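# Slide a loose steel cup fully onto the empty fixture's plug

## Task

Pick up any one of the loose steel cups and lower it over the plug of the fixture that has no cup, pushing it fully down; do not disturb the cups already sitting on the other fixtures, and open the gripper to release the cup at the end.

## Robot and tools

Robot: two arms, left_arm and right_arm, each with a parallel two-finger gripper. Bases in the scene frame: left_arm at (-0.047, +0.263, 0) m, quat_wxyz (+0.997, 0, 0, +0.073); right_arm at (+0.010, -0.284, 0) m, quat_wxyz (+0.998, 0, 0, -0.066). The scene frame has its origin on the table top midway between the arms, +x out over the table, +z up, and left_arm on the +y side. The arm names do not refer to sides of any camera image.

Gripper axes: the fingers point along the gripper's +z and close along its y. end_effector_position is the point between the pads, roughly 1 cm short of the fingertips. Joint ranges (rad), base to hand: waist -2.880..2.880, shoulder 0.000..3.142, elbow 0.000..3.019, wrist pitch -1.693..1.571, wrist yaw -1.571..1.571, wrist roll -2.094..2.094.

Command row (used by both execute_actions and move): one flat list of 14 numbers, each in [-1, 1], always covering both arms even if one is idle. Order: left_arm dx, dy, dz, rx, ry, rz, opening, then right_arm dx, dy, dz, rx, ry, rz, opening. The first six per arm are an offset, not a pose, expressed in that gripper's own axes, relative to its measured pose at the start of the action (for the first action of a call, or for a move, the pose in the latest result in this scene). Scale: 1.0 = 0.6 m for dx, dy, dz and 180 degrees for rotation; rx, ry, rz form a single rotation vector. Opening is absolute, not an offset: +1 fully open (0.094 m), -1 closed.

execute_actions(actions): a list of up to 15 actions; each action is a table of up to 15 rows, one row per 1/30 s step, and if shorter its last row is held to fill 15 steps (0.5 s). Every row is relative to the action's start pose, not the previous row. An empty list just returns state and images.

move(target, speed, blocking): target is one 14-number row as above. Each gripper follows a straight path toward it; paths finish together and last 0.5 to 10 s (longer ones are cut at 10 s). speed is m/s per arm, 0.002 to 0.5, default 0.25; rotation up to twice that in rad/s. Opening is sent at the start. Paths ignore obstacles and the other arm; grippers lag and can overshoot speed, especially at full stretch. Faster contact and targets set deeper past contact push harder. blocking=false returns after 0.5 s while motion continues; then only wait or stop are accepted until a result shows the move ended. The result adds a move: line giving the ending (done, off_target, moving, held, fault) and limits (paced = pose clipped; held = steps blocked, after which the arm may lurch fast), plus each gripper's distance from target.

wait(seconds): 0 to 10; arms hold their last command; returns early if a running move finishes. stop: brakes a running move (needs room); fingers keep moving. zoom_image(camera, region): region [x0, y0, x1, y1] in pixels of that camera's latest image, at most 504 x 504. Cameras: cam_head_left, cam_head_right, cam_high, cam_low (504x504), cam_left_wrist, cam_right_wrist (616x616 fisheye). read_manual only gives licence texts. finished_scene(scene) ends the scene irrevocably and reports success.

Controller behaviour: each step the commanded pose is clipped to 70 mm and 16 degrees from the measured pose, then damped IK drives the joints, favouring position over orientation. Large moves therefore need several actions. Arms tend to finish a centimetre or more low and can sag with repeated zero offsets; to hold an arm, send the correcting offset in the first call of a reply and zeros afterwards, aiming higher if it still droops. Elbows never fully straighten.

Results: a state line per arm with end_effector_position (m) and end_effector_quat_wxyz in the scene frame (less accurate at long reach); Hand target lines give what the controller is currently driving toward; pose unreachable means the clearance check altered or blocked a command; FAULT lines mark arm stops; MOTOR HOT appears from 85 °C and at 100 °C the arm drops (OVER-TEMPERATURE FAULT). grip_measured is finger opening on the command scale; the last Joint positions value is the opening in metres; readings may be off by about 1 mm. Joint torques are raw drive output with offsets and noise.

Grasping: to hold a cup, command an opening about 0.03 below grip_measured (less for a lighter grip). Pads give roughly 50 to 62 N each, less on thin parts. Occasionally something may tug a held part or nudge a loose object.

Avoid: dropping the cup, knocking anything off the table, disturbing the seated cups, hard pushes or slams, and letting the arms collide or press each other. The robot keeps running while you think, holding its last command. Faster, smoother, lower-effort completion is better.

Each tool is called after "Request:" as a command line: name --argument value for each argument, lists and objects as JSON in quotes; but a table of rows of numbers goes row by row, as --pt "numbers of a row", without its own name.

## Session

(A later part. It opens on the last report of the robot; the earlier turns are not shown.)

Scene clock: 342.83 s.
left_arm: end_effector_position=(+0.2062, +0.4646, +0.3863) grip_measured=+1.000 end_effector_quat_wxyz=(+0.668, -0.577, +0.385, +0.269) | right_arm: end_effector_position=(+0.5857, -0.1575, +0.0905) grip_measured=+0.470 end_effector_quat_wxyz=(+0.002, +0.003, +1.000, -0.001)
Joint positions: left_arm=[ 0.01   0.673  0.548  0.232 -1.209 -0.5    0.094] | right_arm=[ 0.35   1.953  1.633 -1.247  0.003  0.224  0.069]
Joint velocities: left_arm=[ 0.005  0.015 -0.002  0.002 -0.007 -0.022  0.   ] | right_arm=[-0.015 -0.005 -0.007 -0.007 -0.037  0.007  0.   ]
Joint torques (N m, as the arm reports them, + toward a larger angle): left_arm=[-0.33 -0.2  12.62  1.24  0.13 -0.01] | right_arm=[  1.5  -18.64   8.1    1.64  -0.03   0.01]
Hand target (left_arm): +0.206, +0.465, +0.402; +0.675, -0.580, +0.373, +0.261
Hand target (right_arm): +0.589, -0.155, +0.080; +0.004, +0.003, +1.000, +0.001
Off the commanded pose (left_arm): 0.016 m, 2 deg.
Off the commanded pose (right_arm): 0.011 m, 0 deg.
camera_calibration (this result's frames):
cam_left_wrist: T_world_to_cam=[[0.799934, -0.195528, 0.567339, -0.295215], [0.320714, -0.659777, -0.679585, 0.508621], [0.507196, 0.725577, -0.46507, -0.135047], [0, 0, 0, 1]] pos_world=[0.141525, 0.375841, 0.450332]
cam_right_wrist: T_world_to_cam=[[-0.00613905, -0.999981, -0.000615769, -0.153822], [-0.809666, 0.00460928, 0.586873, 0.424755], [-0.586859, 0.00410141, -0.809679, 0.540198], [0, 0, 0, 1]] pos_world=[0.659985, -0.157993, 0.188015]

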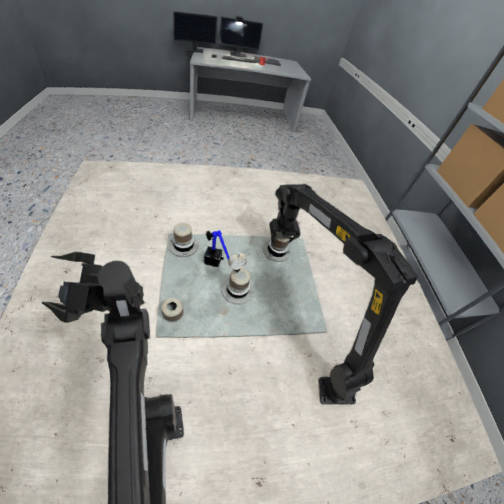

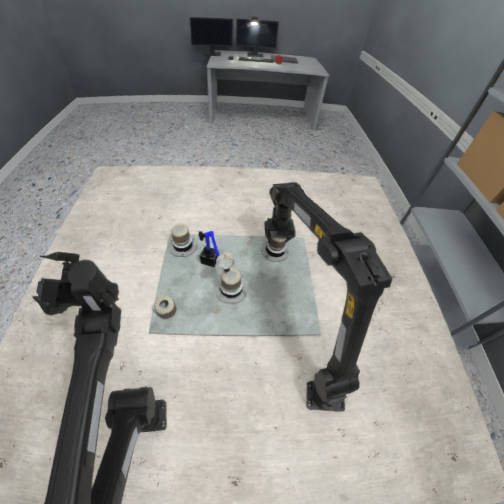

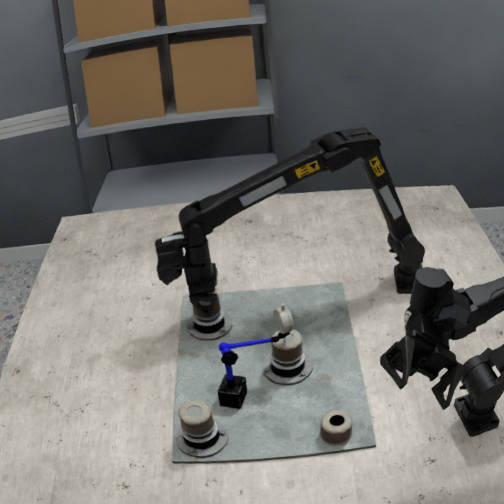

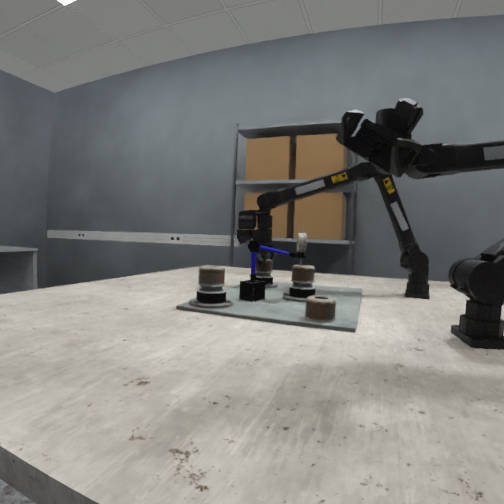

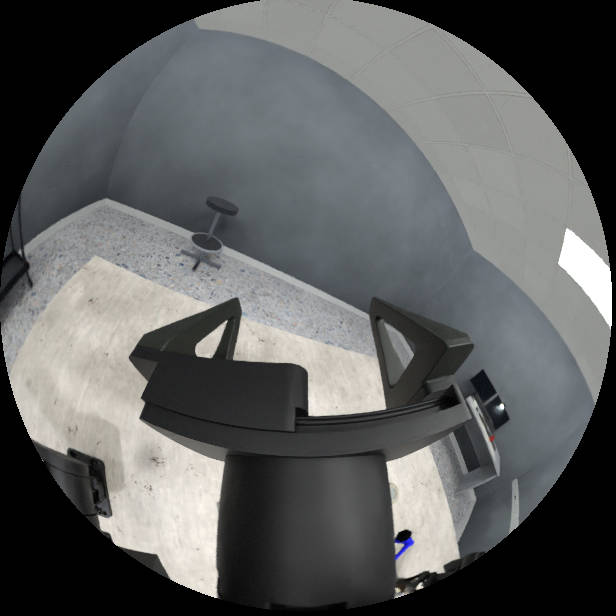

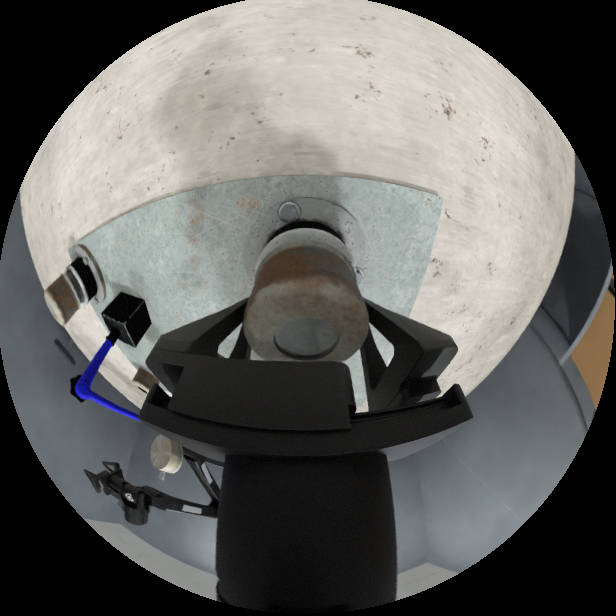

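Request:
execute_actions --actions '[[[-0.0209,-0.0157,0.0019,0.0012,-0.003,-0.0099,1,-0.0055,0.0042,0.0175,0,0,0,0.425],[-0.0209,-0.0157,0.0019,0.0012,-0.003,-0.0099,1,-0.0050,0.0040,0.014,0,0,0,0.425],[-0.0209,-0.0157,0.0019,0.0012,-0.003,-0.0099,1,-0.0045,0.0036,0.010,0,0,0,0.425],[-0.0209,-0.0157,0.0019,0.0012,-0.003,-0.0099,1,-0.0040,0.0032,0.006,0,0,0,0.425],[-0.0209,-0.0157,0.0019,0.0012,-0.003,-0.0099,1,-0.0040,0.0032,0.003,0,0,0,0.425],[-0.0209,-0.0157,0.0019,0.0012,-0.003,-0.0099,1,-0.0040,0.0032,0.003,0,0,0,0.5],[-0.0209,-0.0157,0.0019,0.0012,-0.003,-0.0099,1,-0.0040,0.0032,0.003,0,0,0,0.7],[-0.0209,-0.0157,0.0019,0.0012,-0.003,-0.0099,1,-0.0040,0.0032,0.003,0,0,0,1]],[[-0.0209,-0.0157,0.0019,0.0012,-0.003,-0.0099,1,-0.004,0.003,-0.004,0,0,0,1],[-0.0209,-0.0157,0.0019,0.0012,-0.003,-0.0099,1,-0.004,0.003,-0.010,0,0,0,1],[-0.0209,-0.0157,0.0019,0.0012,-0.003,-0.0099,1,-0.004,0.003,-0.018,0,0,0,1],[-0.0209,-0.0157,0.0019,0.0012,-0.003,-0.0099,1,-0.004,0.003,-0.027,0,0,0,1],[-0.0209,-0.0157,0.0019,0.0012,-0.003,-0.0099,1,-0.004,0.003,-0.037,0,0,0,1],[-0.0209,-0.0157,0.0019,0.0012,-0.003,-0.0099,1,-0.004,0.003,-0.047,0,0,0,1],[-0.0209,-0.0157,0.0019,0.0012,-0.003,-0.0099,1,-0.004,0.003,-0.057,0,0,0,1],[-0.0209,-0.0157,0.0019,0.0012,-0.003,-0.0099,1,-0.004,0.003,-0.067,0,0,0,1],[-0.0209,-0.0157,0.0019,0.0012,-0.003,-0.0099,1,-0.004,0.003,-0.077,0,0,0,1],[-0.0209,-0.0157,0.0019,0.0012,-0.003,-0.0099,1,-0.004,0.003,-0.087,0,0,0,1],[-0.0209,-0.0157,0.0019,0.0012,-0.003,-0.0099,1,-0.004,0.003,-0.096,0,0,0,1],[-0.0209,-0.0157,0.0019,0.0012,-0.003,-0.0099,1,-0.004,0.003,-0.104,0,0,0,1],[-0.0209,-0.0157,0.0019,0.0012,-0.003,-0.0099,1,-0.004,0.003,-0.110,0,0,0,1],[-0.0209,-0.0157,0.0019,0.0012,-0.003,-0.0099,1,-0.004,0.003,-0.113,0,0,0,1],[-0.0209,-0.0157,0.0019,0.0012,-0.003,-0.0099,1,-0.004,0.003,-0.115,0,0,0,1]]]'

Request:
wait --seconds 0.6

Scene clock: 358.30 s.
left_arm: end_effector_position=(+0.2062, +0.4646, +0.3863) grip_measured=+1.000 end_effector_quat_wxyz=(+0.668, -0.577, +0.385, +0.269) | right_arm: end_effector_position=(+0.5722, -0.1605, +0.1182) grip_measured=+1.000 end_effector_quat_wxyz=(-0.032, +0.003, +0.999, -0.009)
Joint positions: left_arm=[ 0.01   0.673  0.548  0.232 -1.209 -0.5    0.094] | right_arm=[ 0.35   1.94   1.687 -1.383  0.003  0.224  0.094]
Joint velocities: left_arm=[-0.005  0.005  0.017 -0.007 -0.037  0.037  0.   ] | right_arm=[ 0.005 -0.122  0.252 -0.193  0.022  0.022  0.   ]
Joint torques (N m, as the arm reports them, + toward a larger angle): left_arm=[-0.33 -0.2  12.63  1.24  0.13 -0.01] | right_arm=[  1.54 -21.87  12.51  -0.22   0.1    0.02]
Hand target (left_arm): +0.206, +0.465, +0.402; +0.675, -0.580, +0.373, +0.261
Hand target (right_arm): +0.586, -0.156, +0.159; +0.003, +0.003, +1.000, -0.001
Off the commanded pose (left_arm): 0.016 m, 2 deg.
Off the commanded pose (right_arm): 0.044 m, 4 deg.
camera_calibration (this result's frames):
cam_left_wrist: T_world_to_cam=[[0.799934, -0.195528, 0.567339, -0.295215], [0.320714, -0.659777, -0.679585, 0.508621], [0.507196, 0.725577, -0.46507, -0.135047], [0, 0, 0, 1]] pos_world=[0.141525, 0.375841, 0.450332]
cam_right_wrist: T_world_to_cam=[[-0.0056628, -0.999875, 0.0147403, -0.158956], [-0.768301, 0.0137854, 0.639941, 0.369114], [-0.640064, -0.00770113, -0.768283, 0.57835], [0, 0, 0, 1]] pos_world=[0.652872, -0.159571, 0.210468]

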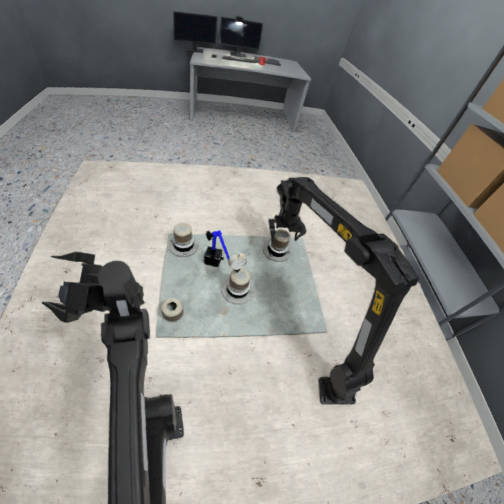

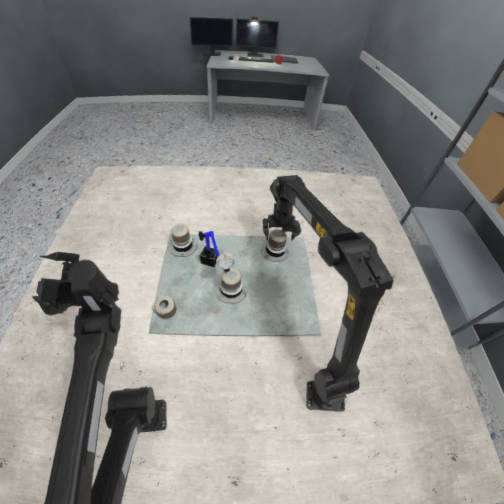

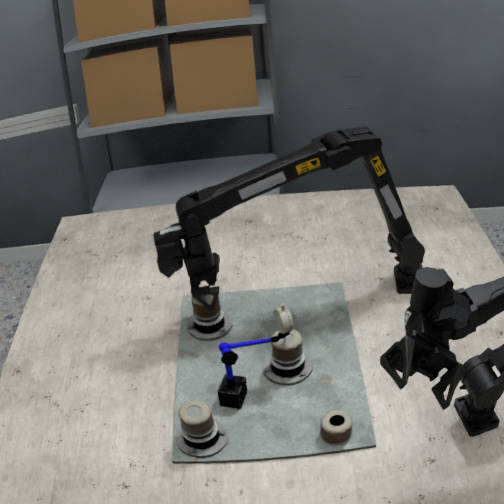

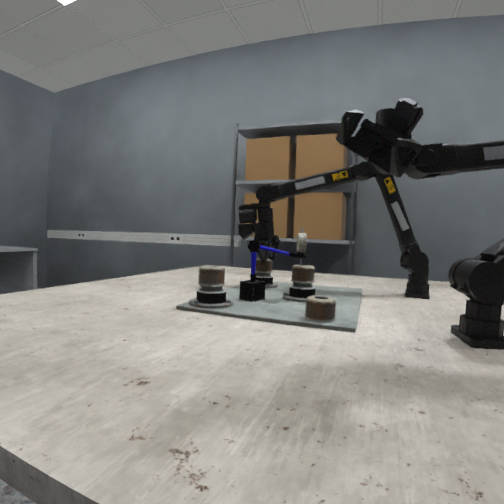

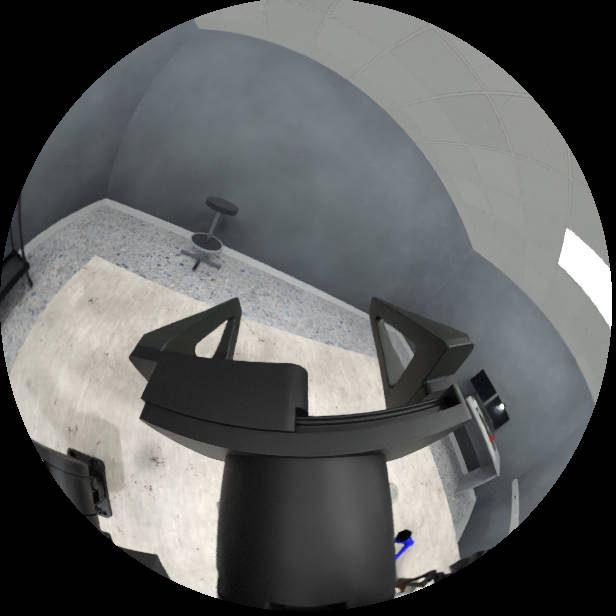

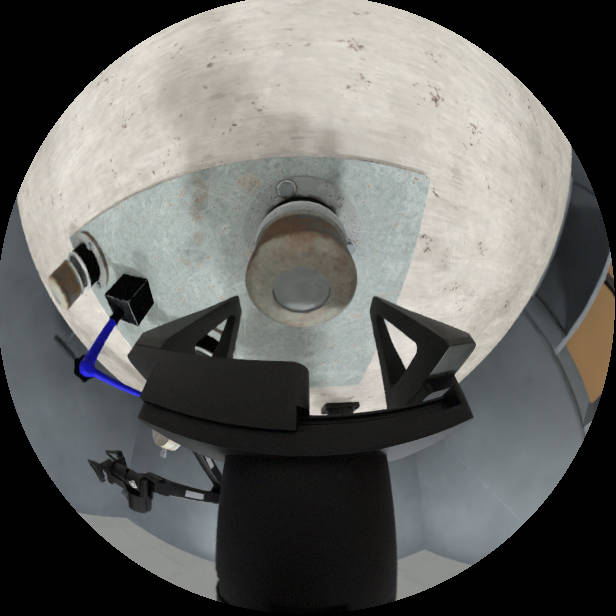

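Scene clock: 358.90 s.
left_arm: end_effector_position=(+0.2062, +0.4646, +0.3863) grip_measured=+1.000 end_effector_quat_wxyz=(+0.668, -0.577, +0.385, +0.269) | right_arm: end_effector_position=(+0.5763, -0.1596, +0.1427) grip_measured=+1.000 end_effector_quat_wxyz=(-0.013, +0.003, +1.000, -0.004)
Joint positions: left_arm=[ 0.01   0.673  0.548  0.232 -1.209 -0.5    0.094] | right_arm=[ 0.35   1.911  1.709 -1.396  0.003  0.224  0.094]
Joint velocities: left_arm=[ 0.005  0.005 -0.012 -0.012  0.007 -0.007  0.   ] | right_arm=[-0.015 -0.005 -0.002  0.002 -0.051 -0.037  0.   ]
Joint torques (N m, as the arm reports them, + toward a larger angle): left_arm=[-0.32 -0.23 12.64  1.23  0.13 -0.01] | right_arm=[  1.54 -20.17  12.04  -0.24   0.1    0.02]
Hand target (left_arm): +0.206, +0.465, +0.402; +0.675, -0.580, +0.373, +0.261
Hand target (right_arm): +0.586, -0.156, +0.159; +0.003, +0.003, +1.000, -0.001
Off the commanded pose (left_arm): 0.016 m, 2 deg.
Off the commanded pose (right_arm): 0.021 m, 2 deg.
wait: 0.60 s; at rest by 0.37 s
camera_calibration (this result's frames):
cam_left_wrist: T_world_to_cam=[[0.799934, -0.195528, 0.567339, -0.295215], [0.320714, -0.659777, -0.679585, 0.508621], [0.507196, 0.725577, -0.46507, -0.135047], [0, 0, 0, 1]] pos_world=[0.141525, 0.375841, 0.450332]
cam_right_wrist: T_world_to_cam=[[-0.0060585, -0.999963, 0.00609056, -0.156925], [-0.792052, 0.0085166, 0.610394, 0.373705], [-0.610424, -0.00112596, -0.792074, 0.587159], [0, 0, 0, 1]] pos_world=[0.653459, -0.159441, 0.237922]

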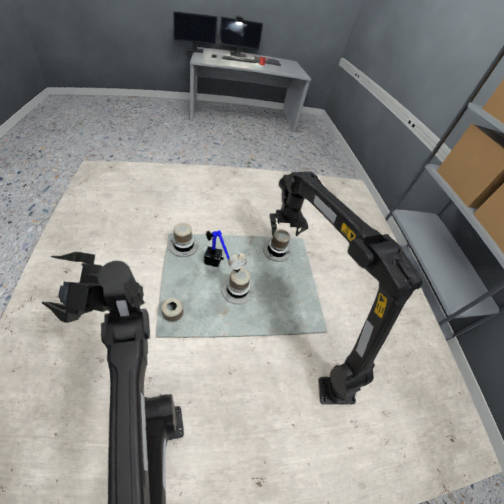

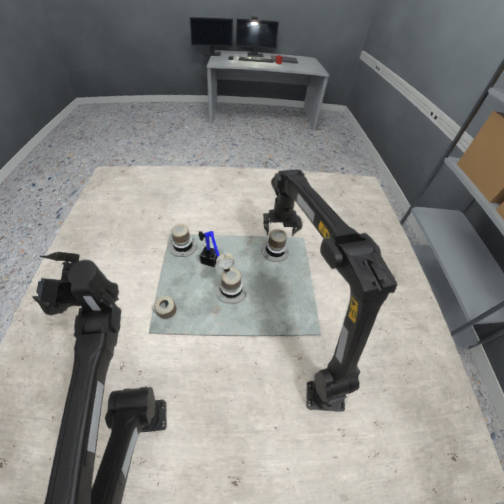

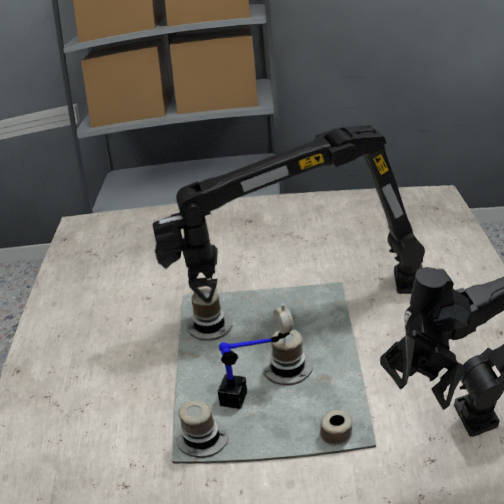

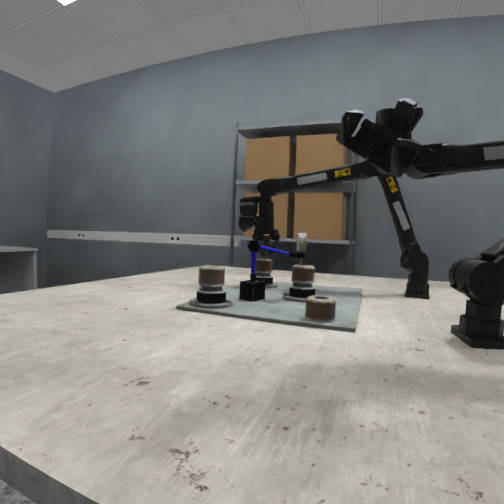

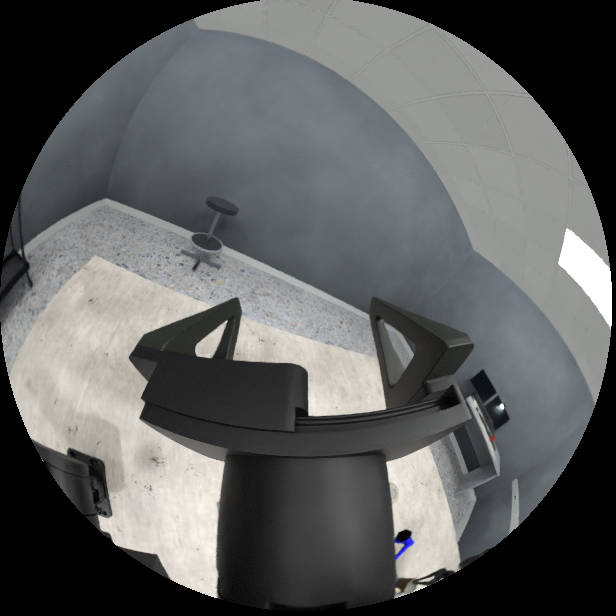

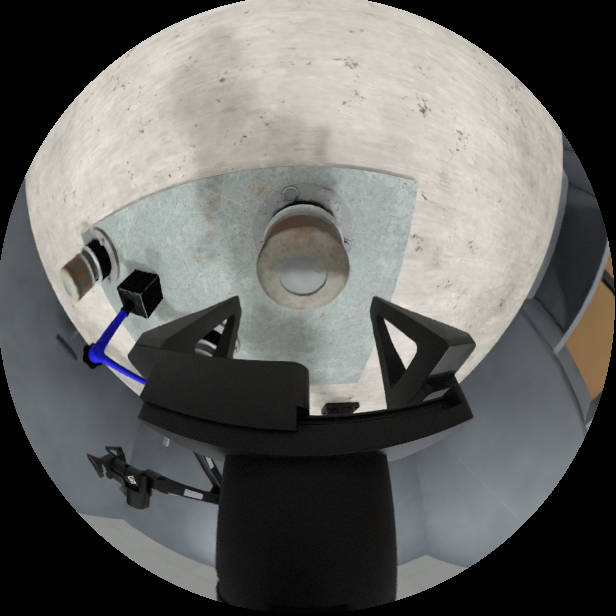

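Request:
zoom_image --camera "cam_right_wrist" --region '[220, 170, 390, 330]'

Request:
zoom_image --camera "cam_low" --region '[180, 230, 340, 320]'

Request:
zoom_image --camera "cam_head_right" --region '[150, 200, 320, 320]'

Region (220, 170, 390, 330) of cam_right_wrist's 616x616 image, scaled by 2.965, with more detail than that image has; it fills the top 474 rows of this view, and the rest is white.

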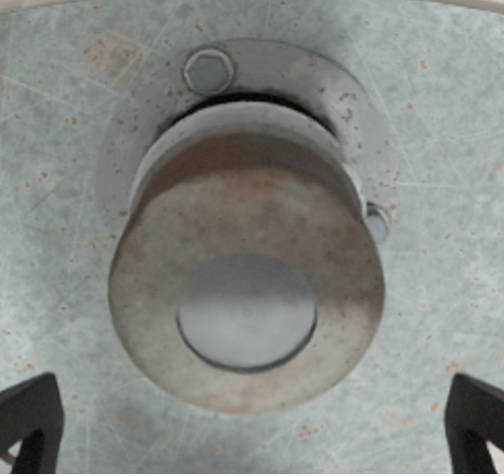

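Region (180, 230, 340, 320) of cam_low's 504x504 image, scaled by 3.150, with more detail than that image has; it fills the top 284 rows of this view, and the rest is white.

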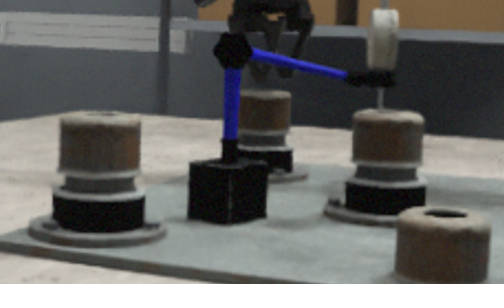

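Region (150, 200, 320, 320) of cam_head_right's 504x504 image, scaled by 2.965, with more detail than that image has; it fills the top 356 rows of this view, and the rest is white.

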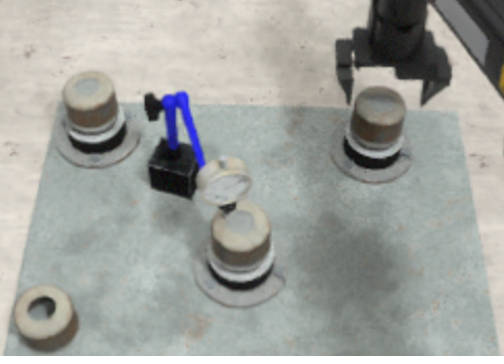

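Request:
finished_scene --scene 2

The scene is finished: the task was done.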